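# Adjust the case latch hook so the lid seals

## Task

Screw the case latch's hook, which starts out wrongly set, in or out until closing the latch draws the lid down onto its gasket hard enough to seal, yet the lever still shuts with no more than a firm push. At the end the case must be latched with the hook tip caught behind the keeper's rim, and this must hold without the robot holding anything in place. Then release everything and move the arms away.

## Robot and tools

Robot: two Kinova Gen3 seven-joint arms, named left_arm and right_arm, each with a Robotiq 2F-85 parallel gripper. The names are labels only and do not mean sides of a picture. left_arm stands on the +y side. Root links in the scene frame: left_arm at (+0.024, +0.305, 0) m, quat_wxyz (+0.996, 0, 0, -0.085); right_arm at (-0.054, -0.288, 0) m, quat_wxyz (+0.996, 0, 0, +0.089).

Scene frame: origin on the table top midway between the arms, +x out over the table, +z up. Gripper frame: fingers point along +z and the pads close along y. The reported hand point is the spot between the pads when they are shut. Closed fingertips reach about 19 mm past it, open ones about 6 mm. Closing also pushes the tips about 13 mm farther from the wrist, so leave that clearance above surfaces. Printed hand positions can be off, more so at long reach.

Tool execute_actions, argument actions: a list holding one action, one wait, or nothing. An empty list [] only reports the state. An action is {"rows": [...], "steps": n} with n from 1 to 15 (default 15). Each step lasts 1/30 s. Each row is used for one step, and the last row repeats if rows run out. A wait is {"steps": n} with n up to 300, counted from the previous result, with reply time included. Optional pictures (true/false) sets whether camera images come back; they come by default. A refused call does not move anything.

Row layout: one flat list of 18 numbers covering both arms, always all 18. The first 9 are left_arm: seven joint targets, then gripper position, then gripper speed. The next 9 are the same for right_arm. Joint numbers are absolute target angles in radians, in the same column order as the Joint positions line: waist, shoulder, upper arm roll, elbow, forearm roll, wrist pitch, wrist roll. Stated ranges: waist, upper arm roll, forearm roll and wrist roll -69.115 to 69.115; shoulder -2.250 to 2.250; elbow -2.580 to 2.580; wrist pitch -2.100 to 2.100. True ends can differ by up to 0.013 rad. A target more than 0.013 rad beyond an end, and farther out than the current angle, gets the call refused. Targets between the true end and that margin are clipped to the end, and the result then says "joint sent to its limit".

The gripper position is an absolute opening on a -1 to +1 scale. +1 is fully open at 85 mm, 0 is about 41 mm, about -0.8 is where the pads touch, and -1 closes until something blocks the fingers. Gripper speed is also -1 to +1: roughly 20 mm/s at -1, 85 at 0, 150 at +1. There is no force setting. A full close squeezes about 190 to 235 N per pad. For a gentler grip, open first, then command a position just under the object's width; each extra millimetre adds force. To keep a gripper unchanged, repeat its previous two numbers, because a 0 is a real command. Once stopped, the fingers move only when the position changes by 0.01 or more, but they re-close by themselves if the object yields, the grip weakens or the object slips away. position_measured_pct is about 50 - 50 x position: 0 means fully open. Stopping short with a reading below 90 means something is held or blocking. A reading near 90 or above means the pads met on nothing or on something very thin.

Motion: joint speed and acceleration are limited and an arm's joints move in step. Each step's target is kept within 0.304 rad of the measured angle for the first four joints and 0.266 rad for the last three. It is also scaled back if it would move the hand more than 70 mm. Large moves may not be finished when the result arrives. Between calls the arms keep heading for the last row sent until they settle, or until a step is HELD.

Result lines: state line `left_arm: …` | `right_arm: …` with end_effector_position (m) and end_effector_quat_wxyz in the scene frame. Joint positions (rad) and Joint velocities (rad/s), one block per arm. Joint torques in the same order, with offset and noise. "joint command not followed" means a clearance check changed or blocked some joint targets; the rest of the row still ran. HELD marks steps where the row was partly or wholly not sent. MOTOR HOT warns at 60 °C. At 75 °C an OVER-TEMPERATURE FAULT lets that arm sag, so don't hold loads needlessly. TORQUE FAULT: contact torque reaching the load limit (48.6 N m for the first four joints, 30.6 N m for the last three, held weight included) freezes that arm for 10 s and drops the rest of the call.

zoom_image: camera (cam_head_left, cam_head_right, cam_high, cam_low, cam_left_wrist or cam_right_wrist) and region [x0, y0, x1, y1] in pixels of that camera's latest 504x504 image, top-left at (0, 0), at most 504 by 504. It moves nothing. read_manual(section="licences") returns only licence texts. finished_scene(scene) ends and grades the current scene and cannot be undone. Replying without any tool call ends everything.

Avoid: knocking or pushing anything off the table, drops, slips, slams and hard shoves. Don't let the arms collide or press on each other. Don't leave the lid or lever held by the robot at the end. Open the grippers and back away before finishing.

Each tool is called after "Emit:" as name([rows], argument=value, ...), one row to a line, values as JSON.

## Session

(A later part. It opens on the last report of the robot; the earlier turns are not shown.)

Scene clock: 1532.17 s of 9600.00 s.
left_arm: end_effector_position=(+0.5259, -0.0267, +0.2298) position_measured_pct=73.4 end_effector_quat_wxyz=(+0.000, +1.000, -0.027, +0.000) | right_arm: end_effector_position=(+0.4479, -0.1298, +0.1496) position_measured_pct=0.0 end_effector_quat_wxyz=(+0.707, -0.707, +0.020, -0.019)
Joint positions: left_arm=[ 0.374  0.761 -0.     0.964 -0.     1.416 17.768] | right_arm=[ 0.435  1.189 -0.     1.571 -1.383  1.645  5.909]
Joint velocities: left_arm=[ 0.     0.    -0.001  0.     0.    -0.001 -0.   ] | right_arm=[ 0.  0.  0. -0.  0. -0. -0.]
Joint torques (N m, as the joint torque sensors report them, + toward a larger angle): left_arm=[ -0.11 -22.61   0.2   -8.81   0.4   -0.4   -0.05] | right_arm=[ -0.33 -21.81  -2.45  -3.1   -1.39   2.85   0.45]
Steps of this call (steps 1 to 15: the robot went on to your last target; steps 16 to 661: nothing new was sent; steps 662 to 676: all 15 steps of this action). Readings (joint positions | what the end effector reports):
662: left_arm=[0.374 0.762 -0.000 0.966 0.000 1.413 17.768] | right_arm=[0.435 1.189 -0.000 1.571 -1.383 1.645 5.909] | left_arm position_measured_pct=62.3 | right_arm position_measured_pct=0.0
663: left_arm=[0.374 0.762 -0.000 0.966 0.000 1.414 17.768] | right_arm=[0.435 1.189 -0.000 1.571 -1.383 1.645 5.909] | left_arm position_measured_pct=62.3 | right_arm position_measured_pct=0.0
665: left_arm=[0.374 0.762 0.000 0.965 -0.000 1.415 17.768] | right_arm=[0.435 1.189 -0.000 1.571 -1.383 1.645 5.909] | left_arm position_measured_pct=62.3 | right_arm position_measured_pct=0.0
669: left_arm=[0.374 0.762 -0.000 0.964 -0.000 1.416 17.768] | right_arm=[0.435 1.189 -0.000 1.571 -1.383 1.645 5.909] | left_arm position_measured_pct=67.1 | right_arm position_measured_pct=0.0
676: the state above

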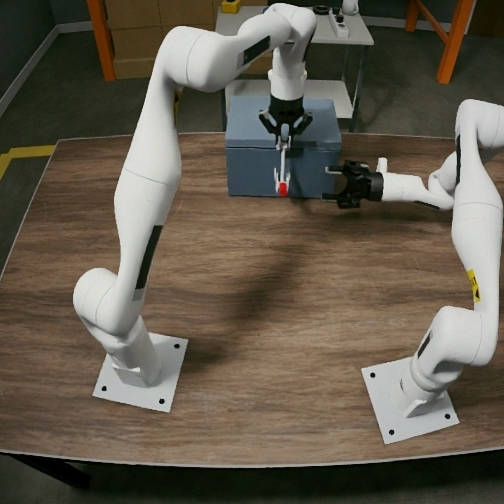

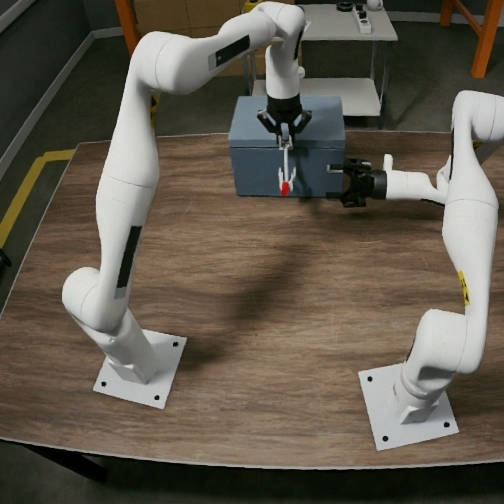

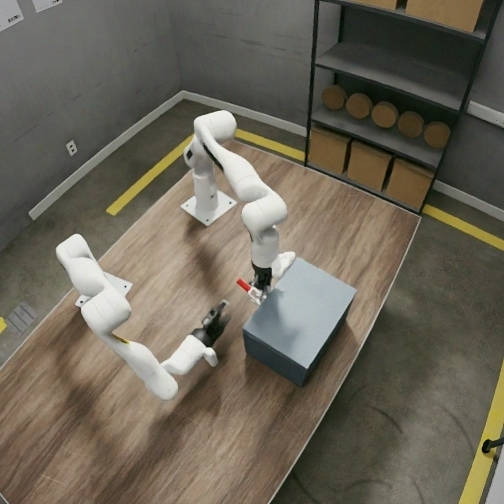

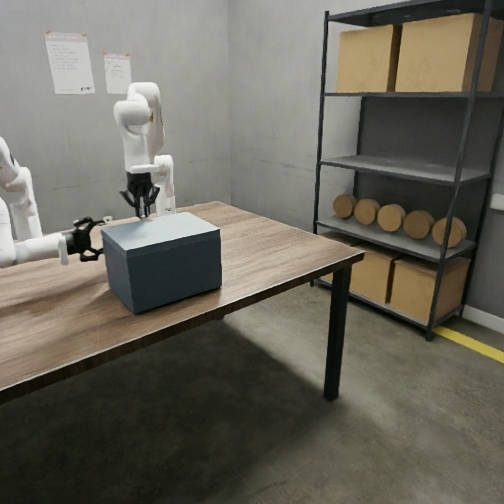

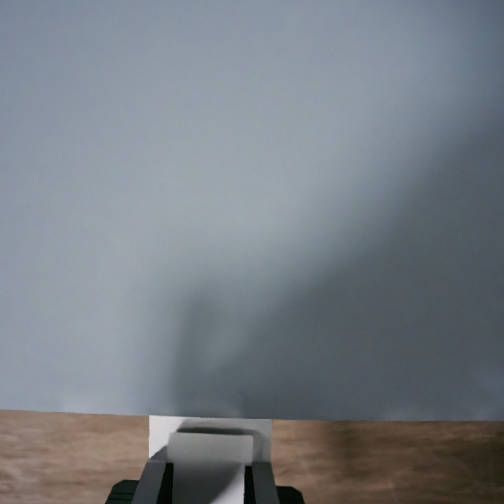

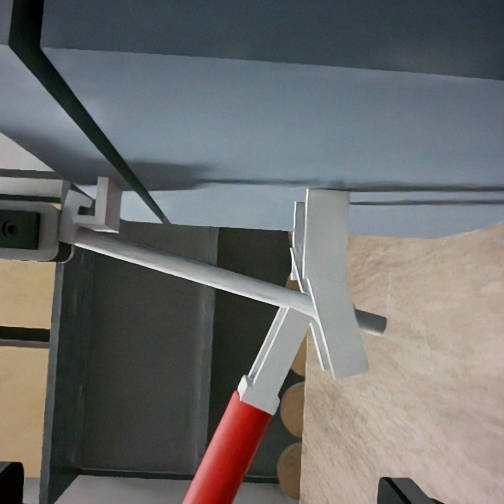

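Emit:
execute_actions([
  {"rows":[[0.3739,0.7614,0,0.9615,0,1.4186,17.7676,-0.55,-0.5,0.4348,1.1893,0,1.5708,-1.3834,1.6454,5.9086,1,0.5],[0.3739,0.761,0,0.959,0,1.4215,17.7676,-0.55,-0.5,0.4348,1.1893,0,1.5708,-1.3834,1.6454,5.9086,1,0.5],[0.3739,0.7607,0,0.9564,0,1.4244,17.7676,-0.55,-0.5,0.4348,1.1893,0,1.5708,-1.3834,1.6454,5.9086,1,0.5],[0.3739,0.7604,0,0.9538,0,1.4273,17.7676,-0.55,-0.5,0.4348,1.1893,0,1.5708,-1.3834,1.6454,5.9086,1,0.5],[0.3739,0.76,0,0.9512,0,1.4302,17.7676,-0.55,-0.5,0.4348,1.1893,0,1.5708,-1.3834,1.6454,5.9086,1,0.5],[0.3739,0.7597,0,0.9487,0,1.4331,17.7676,-0.55,-0.5,0.4348,1.1893,0,1.5708,-1.3834,1.6454,5.9086,1,0.5],[0.3739,0.7594,0,0.9461,0,1.436,17.7676,-0.55,-0.5,0.4348,1.1893,0,1.5708,-1.3834,1.6454,5.9086,1,0.5],[0.3739,0.7591,0,0.9435,0,1.4389,17.7676,-0.55,-0.5,0.4348,1.1893,0,1.5708,-1.3834,1.6454,5.9086,1,0.5],[0.3739,0.7587,0,0.941,0,1.4418,17.7676,-0.55,-0.5,0.4348,1.1893,0,1.5708,-1.3834,1.6454,5.9086,1,0.5],[0.3739,0.7584,0,0.9384,0,1.4447,17.7676,-0.55,-0.5,0.4348,1.1893,0,1.5708,-1.3834,1.6454,5.9086,1,0.5],[0.3739,0.7581,0,0.9358,0,1.4476,17.7676,-0.55,-0.5,0.4348,1.1893,0,1.5708,-1.3834,1.6454,5.9086,1,0.5],[0.3739,0.7577,0,0.9333,0,1.4505,17.7676,-0.55,-0.5,0.4348,1.1893,0,1.5708,-1.3834,1.6454,5.9086,1,0.5]],"steps":15},
])

Emit:
zoom_image(camera="cam_right_wrist", region=[0, 150, 200, 350])

Scene clock: 1554.93 s of 9600.00 s.
left_arm: end_effector_position=(+0.5251, -0.0267, +0.2336) position_measured_pct=73.8 end_effector_quat_wxyz=(-0.002, +1.000, -0.027, -0.005) | right_arm: end_effector_position=(+0.4479, -0.1298, +0.1496) position_measured_pct=0.0 end_effector_quat_wxyz=(+0.707, -0.707, +0.020, -0.019)
Joint positions: left_arm=[ 0.374  0.768  0.     0.939  0.001  1.446 17.768] | right_arm=[ 0.435  1.189 -0.     1.571 -1.383  1.645  5.909]
Joint velocities: left_arm=[-0.    -0.006  0.001 -0.03  -0.     0.033  0.   ] | right_arm=[ 0.    -0.    -0.    -0.     0.    -0.001  0.   ]
Joint torques (N m, as the joint torque sensors report them, + toward a larger angle): left_arm=[ -0.55 -30.17  -0.05 -11.41  -0.03   0.98   0.02] | right_arm=[ -0.17 -21.58  -2.36  -3.28  -1.33   2.65   0.22]
Steps of this call (steps 1 to 15: the robot went on to your last target; steps 16 to 668: nothing new was sent; steps 669 to 683: all 15 steps of this action). Readings (joint positions | what the end effector reports):
669: left_arm=[0.374 0.761 -0.000 0.964 -0.000 1.416 17.768] | right_arm=[0.435 1.189 -0.000 1.571 -1.383 1.645 5.909] | left_arm position_measured_pct=73.8 | right_arm position_measured_pct=0.0
670: left_arm=[0.374 0.762 -0.000 0.963 -0.000 1.417 17.768] | right_arm=[0.435 1.189 -0.000 1.571 -1.383 1.645 5.909] | left_arm position_measured_pct=73.8 | right_arm position_measured_pct=0.0
672: left_arm=[0.374 0.762 -0.000 0.960 0.000 1.420 17.768] | right_arm=[0.435 1.189 -0.000 1.571 -1.383 1.645 5.909] | left_arm position_measured_pct=73.8 | right_arm position_measured_pct=0.0
676: left_arm=[0.374 0.765 0.000 0.953 0.001 1.430 17.768] | right_arm=[0.435 1.189 -0.000 1.571 -1.383 1.645 5.909] | left_arm position_measured_pct=73.8 | right_arm position_measured_pct=0.0
683: the state above

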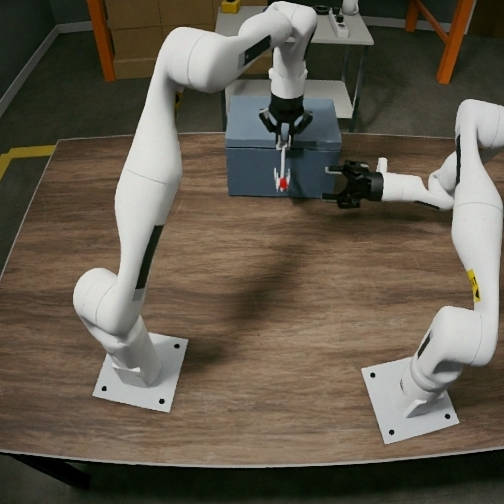

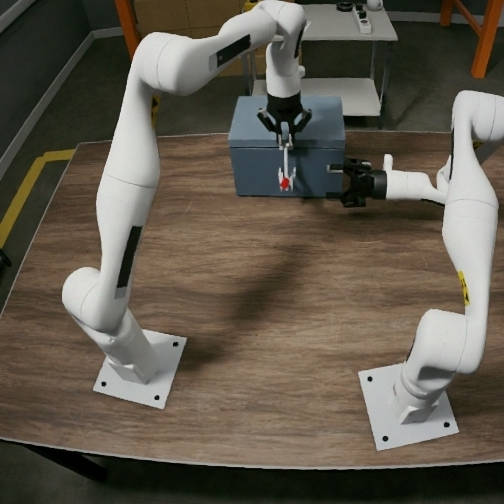

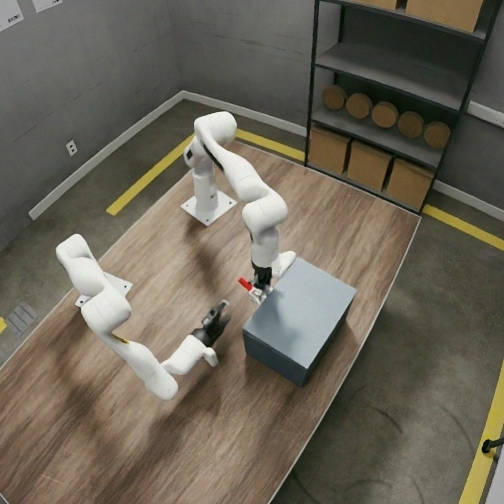

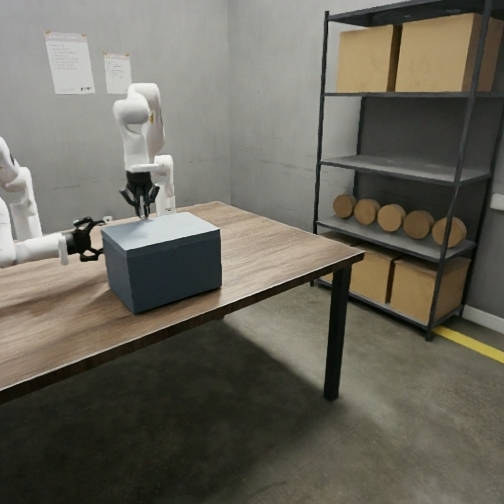

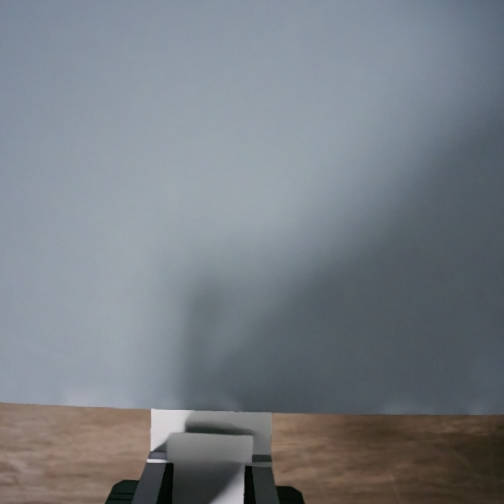

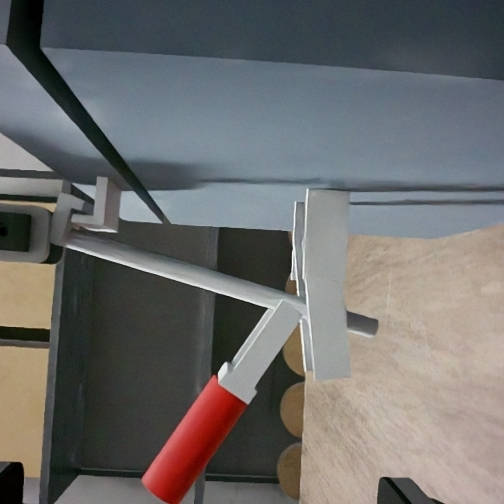

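Region (0, 150, 200, 350) of cam_right_wrist's 504x504 image, scaled by 2.520.

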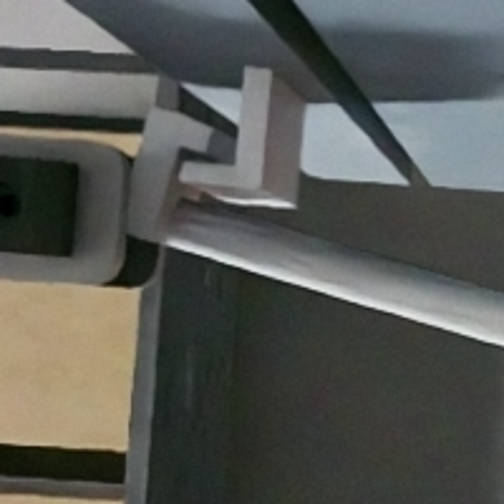

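Emit:
execute_actions([
  {"rows":[[0.3739,0.7575,0,0.9318,0,1.4522,17.7676,-0.55,-0.5,0.4348,1.1893,0,1.5708,-1.3834,1.6454,5.9086,1,0.5],[0.3739,0.7573,0,0.9302,0,1.454,17.7676,-0.55,-0.5,0.4348,1.1893,0,1.5708,-1.3834,1.6454,5.9086,1,0.5],[0.3739,0.7571,0,0.9287,0,1.4557,17.7676,-0.55,-0.5,0.4348,1.1893,0,1.5708,-1.3834,1.6454,5.9086,1,0.5],[0.3739,0.7569,0,0.9271,0,1.4575,17.7676,-0.55,-0.5,0.4348,1.1893,0,1.5708,-1.3834,1.6454,5.9086,1,0.5],[0.3739,0.7567,0,0.9256,0,1.4592,17.7676,-0.55,-0.5,0.4348,1.1893,0,1.5708,-1.3834,1.6454,5.9086,1,0.5],[0.3739,0.7565,0,0.9241,0,1.4609,17.7676,-0.55,-0.5,0.4348,1.1893,0,1.5708,-1.3834,1.6454,5.9086,1,0.5],[0.3739,0.7563,0,0.9225,0,1.4627,17.7676,-0.55,-0.5,0.4348,1.1893,0,1.5708,-1.3834,1.6454,5.9086,1,0.5],[0.3739,0.7561,0,0.921,0,1.4644,17.7676,-0.55,-0.5,0.4348,1.1893,0,1.5708,-1.3834,1.6454,5.9086,1,0.5],[0.3739,0.7559,0,0.9194,0,1.4662,17.7676,-0.55,-0.5,0.4348,1.1893,0,1.5708,-1.3834,1.6454,5.9086,1,0.5],[0.3739,0.7557,0,0.9179,0,1.4679,17.7676,-0.55,-0.5,0.4348,1.1893,0,1.5708,-1.3834,1.6454,5.9086,1,0.5]],"steps":15},
])

Emit:
zoom_image(camera="cam_right_wrist", region=[0, 150, 200, 350])

Scene clock: 1571.27 s of 9600.00 s.
left_arm: end_effector_position=(+0.5238, -0.0268, +0.2414) position_measured_pct=73.8 end_effector_quat_wxyz=(-0.002, +1.000, -0.028, -0.006) | right_arm: end_effector_position=(+0.4479, -0.1298, +0.1496) position_measured_pct=0.0 end_effector_quat_wxyz=(+0.707, -0.707, +0.020, -0.019)
Joint positions: left_arm=[ 0.375  0.763  0.001  0.923  0.001  1.468 17.768] | right_arm=[ 0.435  1.189 -0.     1.571 -1.383  1.645  5.909]
Joint velocities: left_arm=[-0.002 -0.004 -0.001 -0.007  0.     0.007  0.   ] | right_arm=[-0.001  0.001 -0.001  0.     0.     0.     0.   ]
Joint torques (N m, as the joint torque sensors report them, + toward a larger angle): left_arm=[ -0.75 -28.73  -0.08 -11.91  -0.25  -0.13   0.07] | right_arm=[ -0.27 -21.46  -2.21  -3.65  -1.21   2.72   0.21]
Steps of this call (steps 1 to 15: the robot went on to your last target; steps 16 to 475: nothing new was sent; steps 476 to 490: all 15 steps of this action). Readings (joint positions | what the end effector reports):
476: left_arm=[0.374 0.767 0.000 0.937 0.001 1.448 17.768] | right_arm=[0.435 1.189 -0.000 1.571 -1.383 1.645 5.909] | left_arm position_measured_pct=73.8 | right_arm position_measured_pct=0.0
477: left_arm=[0.374 0.767 0.000 0.936 0.001 1.449 17.768] | right_arm=[0.435 1.189 -0.000 1.571 -1.383 1.645 5.909] | left_arm position_measured_pct=73.8 | right_arm position_measured_pct=0.0
479: left_arm=[0.374 0.767 0.000 0.934 0.001 1.452 17.768] | right_arm=[0.435 1.189 -0.000 1.571 -1.383 1.645 5.909] | left_arm position_measured_pct=73.8 | right_arm position_measured_pct=0.0
483: left_arm=[0.375 0.765 0.001 0.930 0.001 1.460 17.768] | right_arm=[0.435 1.189 -0.000 1.571 -1.383 1.645 5.909] | left_arm position_measured_pct=73.8 | right_arm position_measured_pct=0.0
490: the state above

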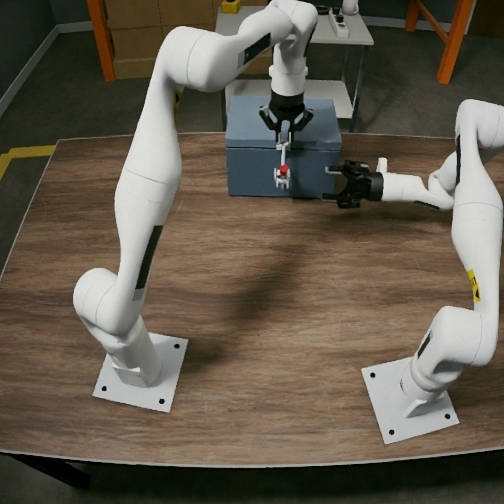

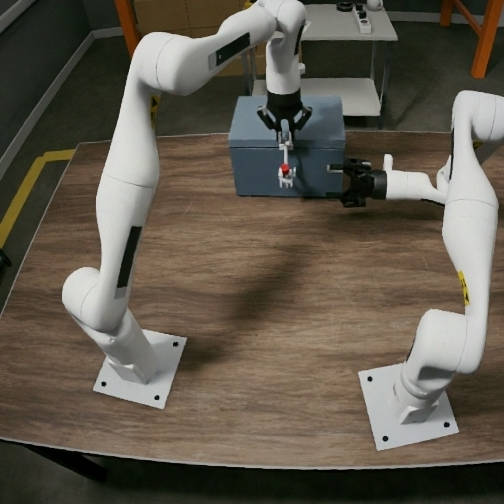

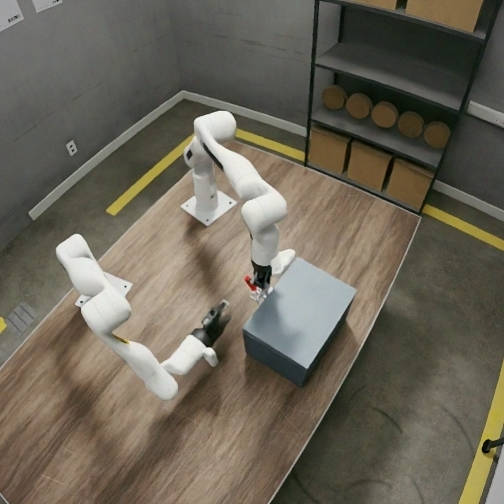

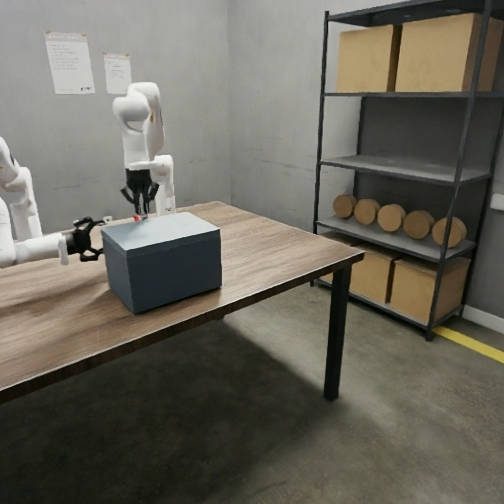

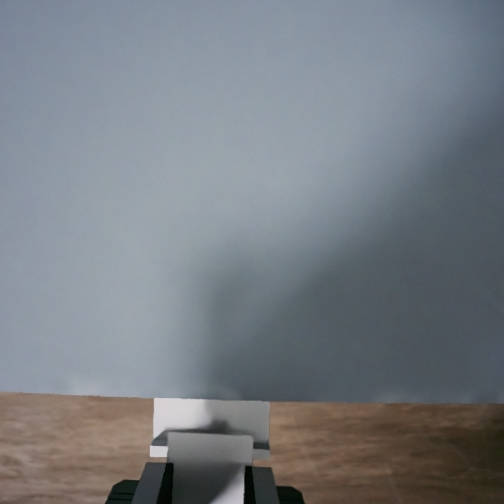

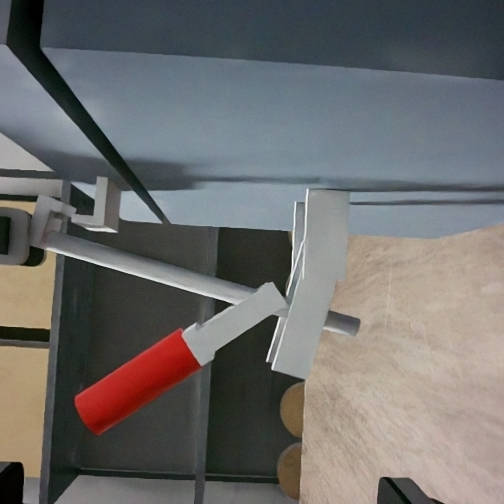

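Region (0, 150, 200, 350) of cam_right_wrist's 504x504 image, scaled by 2.520.

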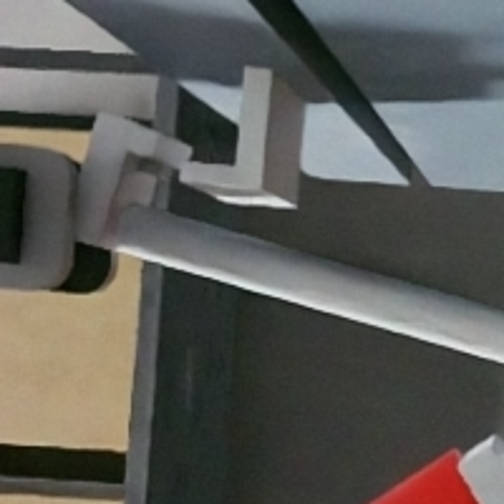

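Emit:
execute_actions([
  {"rows":[[0.3739,0.7555,0,0.9163,0,1.4696,17.7676,-0.55,-0.5,0.4348,1.1893,0,1.5708,-1.3834,1.6454,5.9086,1,0.5],[0.3739,0.7553,0,0.9148,0,1.4714,17.7676,-0.55,-0.5,0.4348,1.1893,0,1.5708,-1.3834,1.6454,5.9086,1,0.5],[0.3739,0.7551,0,0.9133,0,1.4731,17.7676,-0.55,-0.5,0.4348,1.1893,0,1.5708,-1.3834,1.6454,5.9086,1,0.5],[0.3739,0.7549,0,0.9117,0,1.4749,17.7676,-0.55,-0.5,0.4348,1.1893,0,1.5708,-1.3834,1.6454,5.9086,1,0.5],[0.3739,0.7547,0,0.9102,0,1.4766,17.7676,-0.55,-0.5,0.4348,1.1893,0,1.5708,-1.3834,1.6454,5.9086,1,0.5]],"steps":12},
])

Emit:
zoom_image(camera="cam_right_wrist", region=[0, 150, 200, 350])

Scene clock: 1581.77 s of 9600.00 s.
left_arm: end_effector_position=(+0.5240, -0.0268, +0.2449) position_measured_pct=73.8 end_effector_quat_wxyz=(-0.002, +1.000, -0.028, -0.005) | right_arm: end_effector_position=(+0.4479, -0.1298, +0.1496) position_measured_pct=0.0 end_effector_quat_wxyz=(+0.707, -0.707, +0.020, -0.019)
Joint positions: left_arm=[ 0.375  0.762  0.001  0.915  0.001  1.477 17.768] | right_arm=[ 0.435  1.189 -0.     1.571 -1.383  1.645  5.909]
Joint velocities: left_arm=[-0.    -0.002  0.    -0.003  0.     0.003  0.   ] | right_arm=[-0.     0.001  0.    -0.    -0.001  0.    -0.   ]
Joint torques (N m, as the joint torque sensors report them, + toward a larger angle): left_arm=[ -1.17 -28.2   -0.06 -12.    -0.19  -0.51   0.16] | right_arm=[ -0.36 -21.44  -2.44  -3.26  -1.59   2.66   0.48]
Steps of this call (steps 1 to 15: the robot went on to your last target; steps 16 to 303: nothing new was sent; steps 304 to 315: all 12 steps of this action). Readings (joint positions | what the end effector reports):
304: left_arm=[0.375 0.763 0.001 0.922 0.001 1.469 17.768] | right_arm=[0.435 1.189 -0.000 1.571 -1.383 1.645 5.909] | left_arm position_measured_pct=73.8 | right_arm position_measured_pct=0.0
305: left_arm=[0.375 0.763 0.001 0.922 0.001 1.469 17.768] | right_arm=[0.435 1.189 -0.000 1.571 -1.383 1.645 5.909] | left_arm position_measured_pct=73.8 | right_arm position_measured_pct=0.0
307: left_arm=[0.375 0.763 0.001 0.920 0.001 1.471 17.768] | right_arm=[0.435 1.189 -0.000 1.571 -1.383 1.645 5.909] | left_arm position_measured_pct=73.8 | right_arm position_measured_pct=0.0
311: left_arm=[0.375 0.762 0.001 0.915 0.001 1.476 17.768] | right_arm=[0.435 1.189 -0.000 1.571 -1.383 1.645 5.909] | left_arm position_measured_pct=73.8 | right_arm position_measured_pct=0.0
315: the state above

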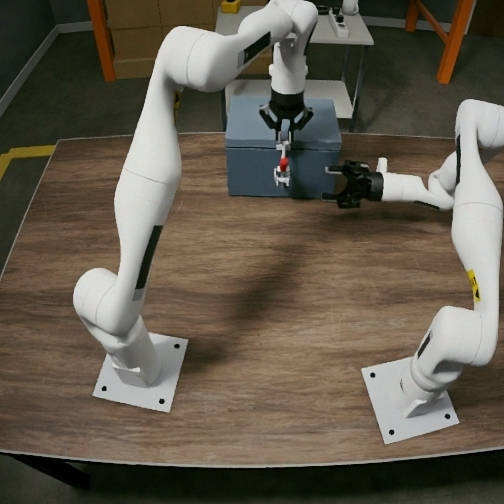

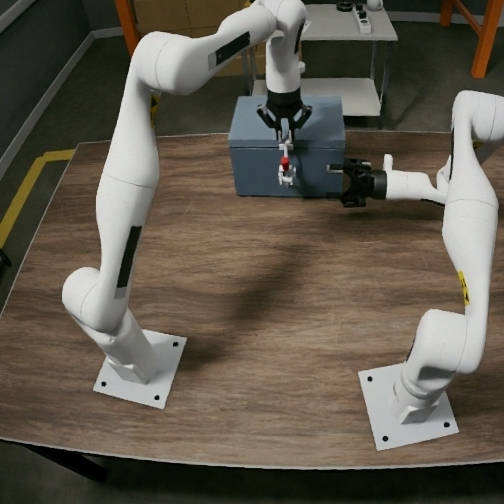

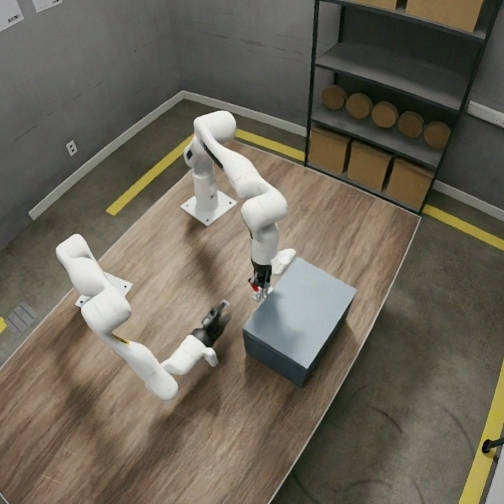

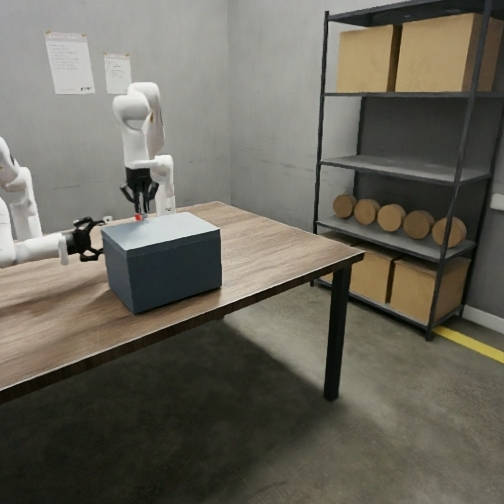

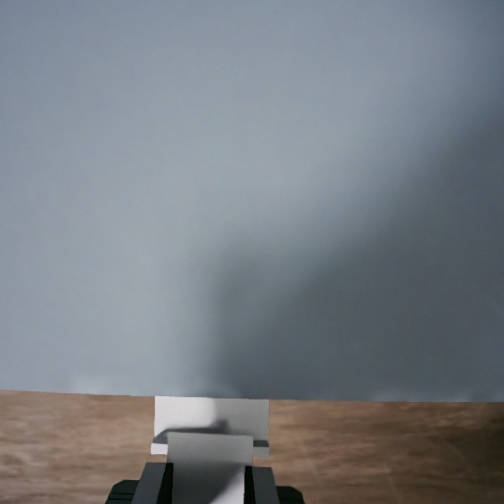

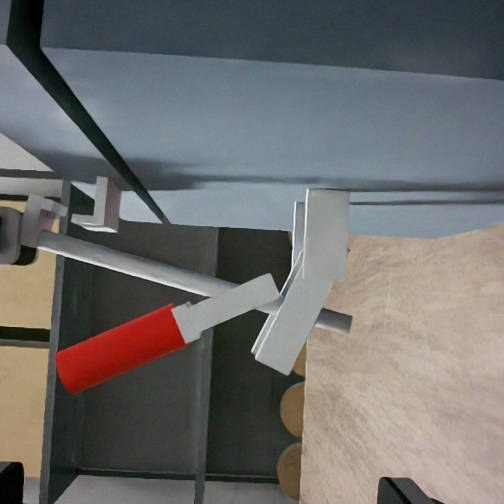

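Region (0, 150, 200, 350) of cam_right_wrist's 504x504 image, scaled by 2.520.

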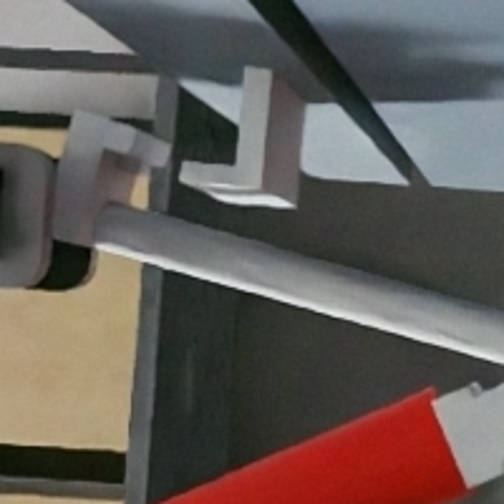

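Emit:
execute_actions([
  {"rows":[[0.3739,0.7553,0,0.9148,0,1.4714,17.7676,-0.55,-0.5,0.4348,1.1893,0,1.5708,-1.3834,1.6454,5.9086,1,0.5],[0.3739,0.7559,0,0.9194,0,1.4662,17.7676,-0.55,-0.5,0.4348,1.1893,0,1.5708,-1.3834,1.6454,5.9086,1,0.5],[0.3739,0.7563,0,0.923,0,1.4622,17.7676,-0.55,-0.5,0.4348,1.1893,0,1.5708,-1.3834,1.6454,5.9086,1,0.5],[0.3739,0.7563,0,0.923,0,1.4622,17.7676,-0.43,-0.5,0.4348,1.1893,0,1.5708,-1.3834,1.6454,5.9086,1,0.5],[0.3739,0.7563,0,0.923,0,1.4622,17.7676,-0.43,-0.5,0.4348,1.1893,0,1.5708,-1.3834,1.6454,5.9086,1,0.5],[0.3751,0.7526,0,0.9304,0,1.4586,17.7688,-0.43,-0.5,0.4348,1.1893,0,1.5708,-1.3834,1.6454,5.9086,1,0.5],[0.3763,0.7488,0,0.9377,0,1.455,17.77,-0.43,-0.5,0.4348,1.1893,0,1.5708,-1.3834,1.6454,5.9086,1,0.5],[0.3775,0.7451,0,0.9451,0,1.4514,17.7712,-0.43,-0.5,0.4348,1.1893,0,1.5708,-1.3834,1.6454,5.9086,1,0.5],[0.3787,0.7413,0,0.9524,0,1.4478,17.7724,-0.43,-0.5,0.4348,1.1893,0,1.5708,-1.3834,1.6454,5.9086,1,0.5],[0.3799,0.7376,0,0.9598,0,1.4442,17.7736,-0.43,-0.5,0.4348,1.1893,0,1.5708,-1.3834,1.6454,5.9086,1,0.5],[0.3811,0.7338,0,0.9671,0,1.4406,17.7748,-0.43,-0.5,0.4348,1.1893,0,1.5708,-1.3834,1.6454,5.9086,1,0.5],[0.3823,0.7301,0,0.9745,0,1.437,17.776,-0.43,-0.5,0.4348,1.1893,0,1.5708,-1.3834,1.6454,5.9086,1,0.5],[0.3835,0.7263,0,0.9818,0,1.4334,17.7772,-0.43,-0.5,0.4348,1.1893,0,1.5708,-1.3834,1.6454,5.9086,1,0.5]],"steps":15},
])

Emit:
zoom_image(camera="cam_right_wrist", region=[0, 150, 200, 350])

Scene clock: 1627.63 s of 9600.00 s.
left_arm: end_effector_position=(+0.5165, -0.0263, +0.2455) position_measured_pct=71.0 end_effector_quat_wxyz=(+0.000, +1.000, -0.027, +0.001) | right_arm: end_effector_position=(+0.4479, -0.1298, +0.1496) position_measured_pct=0.0 end_effector_quat_wxyz=(+0.707, -0.707, +0.020, -0.019)
Joint positions: left_arm=[ 0.382  0.731 -0.     0.971 -0.     1.438 17.776] | right_arm=[ 0.435  1.189 -0.     1.571 -1.383  1.645  5.909]
Joint velocities: left_arm=[ 0.019 -0.073  0.001  0.13  -0.001 -0.071  0.025] | right_arm=[-0.001 -0.001 -0.     0.    -0.     0.     0.   ]
Joint torques (N m, as the joint torque sensors report them, + toward a larger angle): left_arm=[ -0.82 -20.57   0.46  -8.23   0.09  -0.35   0.1 ] | right_arm=[ -0.3  -21.56  -2.53  -3.3   -1.19   2.69   0.38]
Steps of this call (steps 1 to 15: the robot went on to your last target; steps 16 to 1361: nothing new was sent; steps 1362 to 1376: all 15 steps of this action). Readings (joint positions | what the end effector reports):
1362: left_arm=[0.375 0.762 0.001 0.915 0.001 1.476 17.768] | right_arm=[0.435 1.189 -0.000 1.571 -1.383 1.645 5.909] | left_arm position_measured_pct=73.8 | right_arm position_measured_pct=0.0
1363: left_arm=[0.375 0.761 0.001 0.916 0.001 1.474 17.768] | right_arm=[0.435 1.189 -0.000 1.571 -1.383 1.645 5.909] | left_arm position_measured_pct=73.8 | right_arm position_measured_pct=0.0
1365: left_arm=[0.374 0.760 0.000 0.919 0.000 1.469 17.768] | right_arm=[0.435 1.189 -0.000 1.571 -1.383 1.645 5.909] | left_arm position_measured_pct=73.8 | right_arm position_measured_pct=0.0
1369: left_arm=[0.375 0.755 -0.000 0.930 0.000 1.460 17.769] | right_arm=[0.435 1.189 -0.000 1.571 -1.383 1.645 5.909] | left_arm position_measured_pct=71.4 | right_arm position_measured_pct=0.0
1376: the state above

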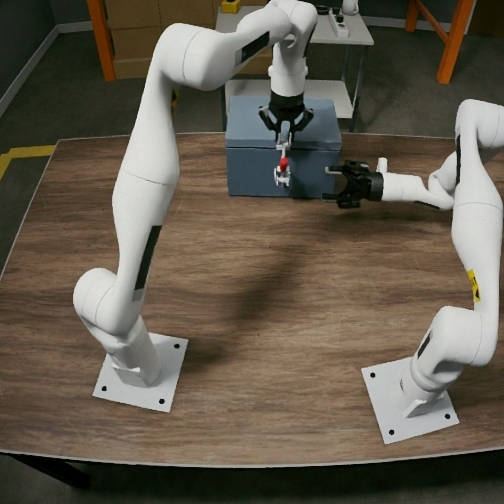

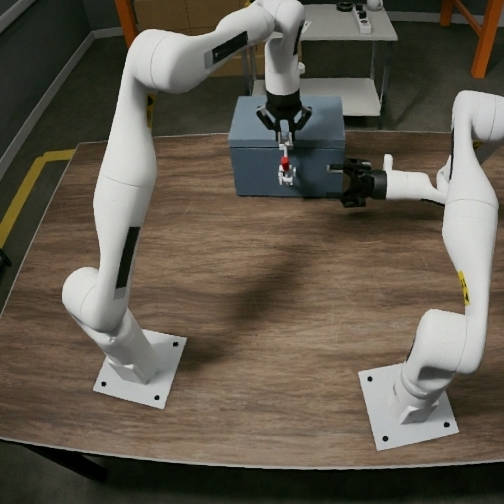

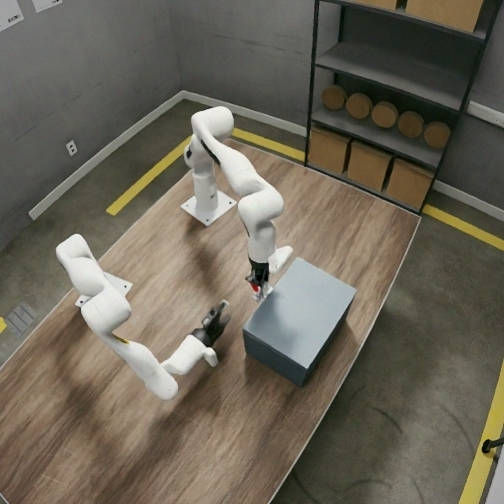

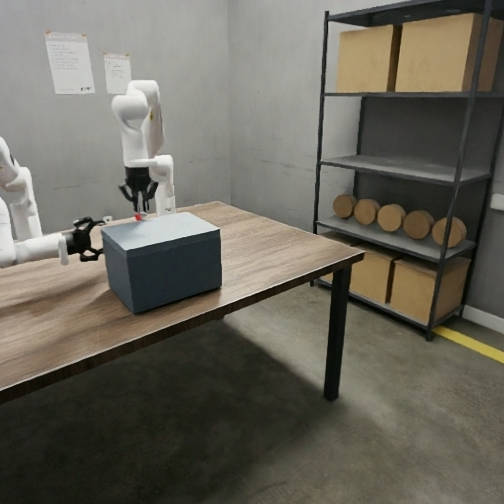

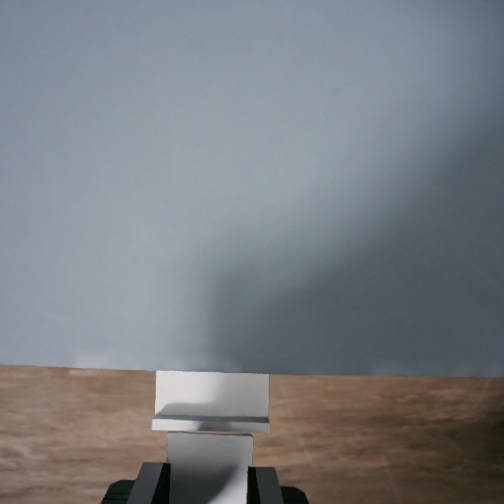

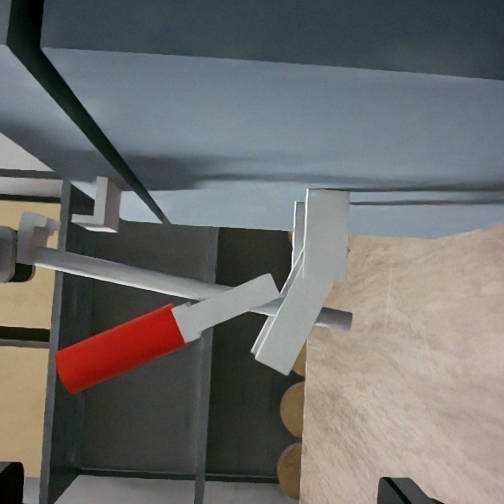

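Region (0, 150, 200, 350) of cam_right_wrist's 504x504 image, scaled by 2.520.

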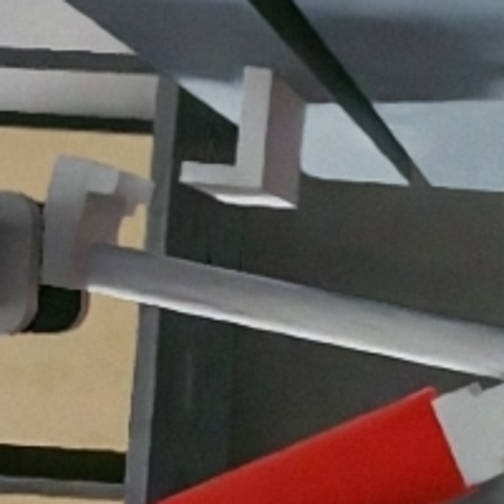

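Emit:
execute_actions([
  {"rows":[[0.3859,0.7201,0,0.9959,-0.0023,1.4218,17.7802,-0.45,-0.5,0.4348,1.1893,0,1.5708,-1.3834,1.6454,5.9086,1,0.5],[0.3883,0.7138,0,1.01,-0.0046,1.4102,17.7832,-0.45,-0.5,0.4348,1.1893,0,1.5708,-1.3834,1.6454,5.9086,1,0.5],[0.3907,0.7076,0,1.0241,-0.0068,1.3986,17.7862,-0.45,-0.5,0.4348,1.1893,0,1.5708,-1.3834,1.6454,5.9086,1,0.5],[0.3931,0.7013,0,1.0382,-0.0091,1.387,17.7892,-0.45,-0.5,0.4348,1.1893,0,1.5708,-1.3834,1.6454,5.9086,1,0.5],[0.3955,0.6951,0,1.0523,-0.0114,1.3754,17.7922,-0.45,-0.5,0.4348,1.1893,0,1.5708,-1.3834,1.6454,5.9086,1,0.5],[0.3979,0.6888,0,1.0664,-0.0137,1.3639,17.7952,-0.45,-0.5,0.4348,1.1893,0,1.5708,-1.3834,1.6454,5.9086,1,0.5],[0.4002,0.6826,0,1.0804,-0.0159,1.3523,17.7981,-0.45,-0.5,0.4348,1.1893,0,1.5708,-1.3834,1.6454,5.9086,1,0.5],[0.4026,0.6763,0,1.0945,-0.0182,1.3407,17.8011,-0.45,-0.5,0.4348,1.1893,0,1.5708,-1.3834,1.6454,5.9086,1,0.5],[0.405,0.6701,0,1.1086,-0.0205,1.3291,17.8041,-0.45,-0.5,0.4348,1.1893,0,1.5708,-1.3834,1.6454,5.9086,1,0.5],[0.4074,0.6638,0,1.1227,-0.0228,1.3175,17.8071,-0.45,-0.5,0.4348,1.1893,0,1.5708,-1.3834,1.6454,5.9086,1,0.5],[0.4098,0.6576,0,1.1368,-0.025,1.3059,17.8101,-0.45,-0.5,0.4348,1.1893,0,1.5708,-1.3834,1.6454,5.9086,1,0.5],[0.4122,0.6513,0,1.1509,-0.0273,1.2943,17.8131,-0.45,-0.5,0.4348,1.1893,0,1.5708,-1.3834,1.6454,5.9086,1,0.5]],"steps":15},
], pictures=false)

Emit:
execute_actions([
  {"steps":10},
])

Emit:
zoom_image(camera="cam_right_wrist", region=[0, 150, 200, 350])

Scene clock: 1646.20 s of 9600.00 s.
left_arm: end_effector_position=(+0.4982, -0.0254, +0.2386) position_measured_pct=71.0 end_effector_quat_wxyz=(+0.002, +0.999, -0.027, +0.025) | right_arm: end_effector_position=(+0.4479, -0.1298, +0.1496) position_measured_pct=0.0 end_effector_quat_wxyz=(+0.707, -0.707, +0.020, -0.019)
Joint positions: left_arm=[ 0.409  0.657  0.     1.133 -0.024  1.308 17.81 ] | right_arm=[ 0.435  1.189 -0.     1.571 -1.383  1.645  5.909]
Joint velocities: left_arm=[ 0.04  -0.095  0.004  0.249 -0.038 -0.21   0.055] | right_arm=[-0.    -0.001 -0.     0.     0.    -0.001 -0.   ]
Joint torques (N m, as the joint torque sensors report them, + toward a larger angle): left_arm=[ -1.58 -19.15   0.36  -8.49   0.07  -0.24   0.25] | right_arm=[ -0.16 -21.94  -2.54  -3.09  -1.35   2.8    0.29]
Steps of this call (steps 1 to 30: the robot went on to your last target; steps 31 to 542: nothing new was sent; steps 543 to 557: all 15 steps of this action). Readings (joint positions | what the end effector reports):
543: left_arm=[0.384 0.725 -0.000 0.982 -0.000 1.432 17.777] | right_arm=[0.435 1.189 -0.000 1.571 -1.383 1.645 5.909] | left_arm position_measured_pct=71.0 | right_arm position_measured_pct=0.0
544: left_arm=[0.384 0.722 -0.000 0.987 -0.001 1.429 17.778] | right_arm=[0.435 1.189 -0.000 1.571 -1.383 1.645 5.909] | left_arm position_measured_pct=71.0 | right_arm position_measured_pct=0.0
546: left_arm=[0.387 0.715 -0.000 1.001 -0.003 1.417 17.781] | right_arm=[0.435 1.189 -0.000 1.571 -1.383 1.645 5.909] | left_arm position_measured_pct=71.0 | right_arm position_measured_pct=0.0
550: left_arm=[0.394 0.695 -0.000 1.045 -0.011 1.381 17.791] | right_arm=[0.435 1.189 -0.000 1.571 -1.383 1.645 5.909] | left_arm position_measured_pct=71.0 | right_arm position_measured_pct=0.0
557: the state above

Scene clock: 1646.53 s of 9600.00 s.
left_arm: end_effector_position=(+0.4958, -0.0253, +0.2370) position_measured_pct=71.0 end_effector_quat_wxyz=(+0.002, +0.999, -0.027, +0.027) | right_arm: end_effector_position=(+0.4479, -0.1298, +0.1496) position_measured_pct=0.0 end_effector_quat_wxyz=(+0.707, -0.707, +0.020, -0.019)
Joint positions: left_arm=[ 0.412  0.651  0.     1.15  -0.027  1.294 17.813] | right_arm=[ 0.435  1.189 -0.     1.571 -1.383  1.645  5.909]
Joint velocities: left_arm=[ 0.002 -0.001  0.     0.003 -0.    -0.001 -0.001] | right_arm=[-0.001  0.001 -0.     0.     0.    -0.001 -0.   ]
Joint torques (N m, as the joint torque sensors report them, + toward a larger angle): left_arm=[ -0.16 -21.12  -0.02  -8.52  -0.16  -0.43   0.13] | right_arm=[ -0.24 -21.62  -2.43  -3.26  -1.43   2.68   0.25]
Steps of this call (steps 1 to 10: the robot went on to your last target). Readings (joint positions | what the end effector reports):
1: left_arm=[0.410 0.655 0.000 1.140 -0.026 1.302 17.811] | right_arm=[0.435 1.189 -0.000 1.571 -1.383 1.645 5.909] | left_arm position_measured_pct=71.0 | right_arm position_measured_pct=0.0
2: left_arm=[0.411 0.654 0.001 1.144 -0.026 1.298 17.812] | right_arm=[0.435 1.189 -0.000 1.571 -1.383 1.645 5.909] | left_arm position_measured_pct=71.0 | right_arm position_measured_pct=0.0
4: left_arm=[0.412 0.652 0.001 1.147 -0.027 1.295 17.813] | right_arm=[0.435 1.189 -0.000 1.571 -1.383 1.645 5.909] | left_arm position_measured_pct=71.0 | right_arm position_measured_pct=0.0
8: left_arm=[0.412 0.651 0.000 1.150 -0.027 1.294 17.813] | right_arm=[0.435 1.189 -0.000 1.571 -1.383 1.645 5.909] | left_arm position_measured_pct=71.0 | right_arm position_measured_pct=0.0
10: the state above

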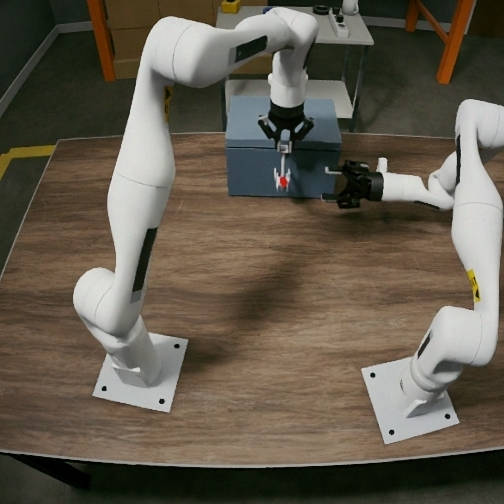

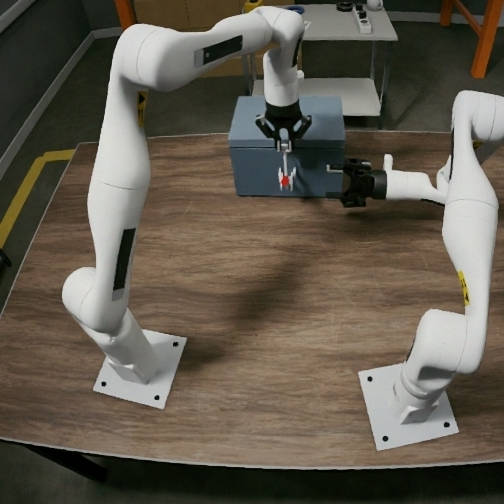

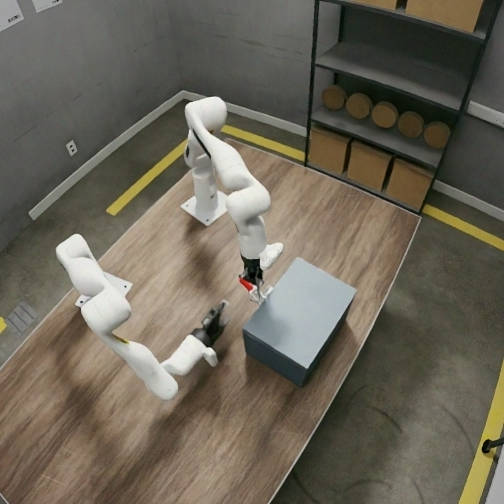

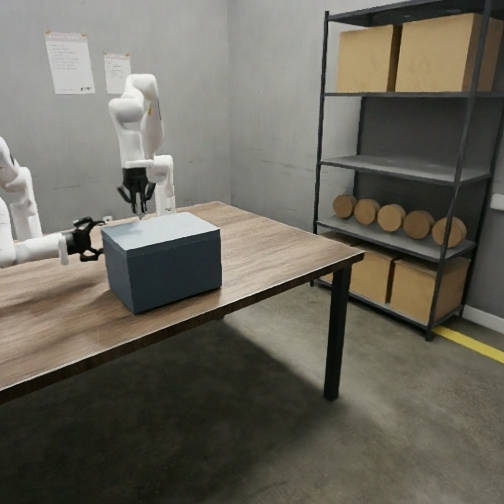

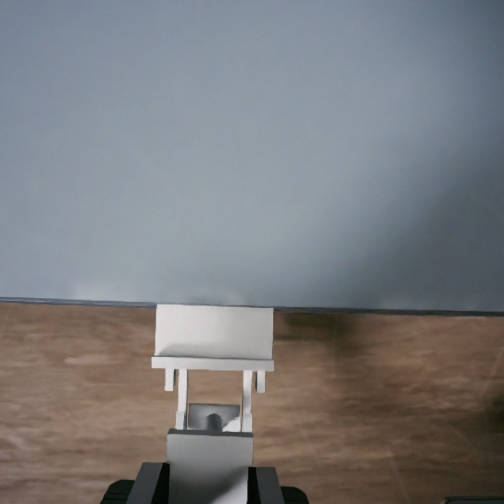

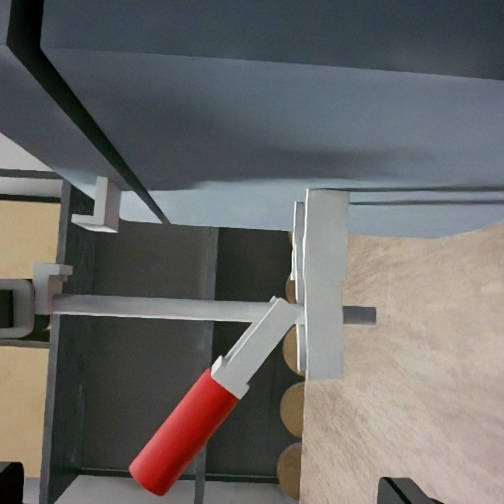

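Region (0, 150, 200, 350) of cam_right_wrist's 504x504 image, scaled by 2.520.

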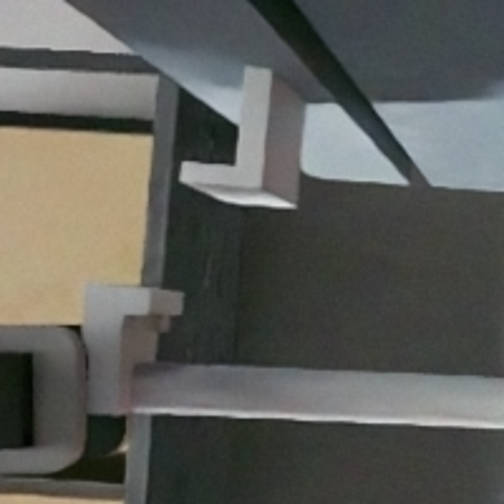

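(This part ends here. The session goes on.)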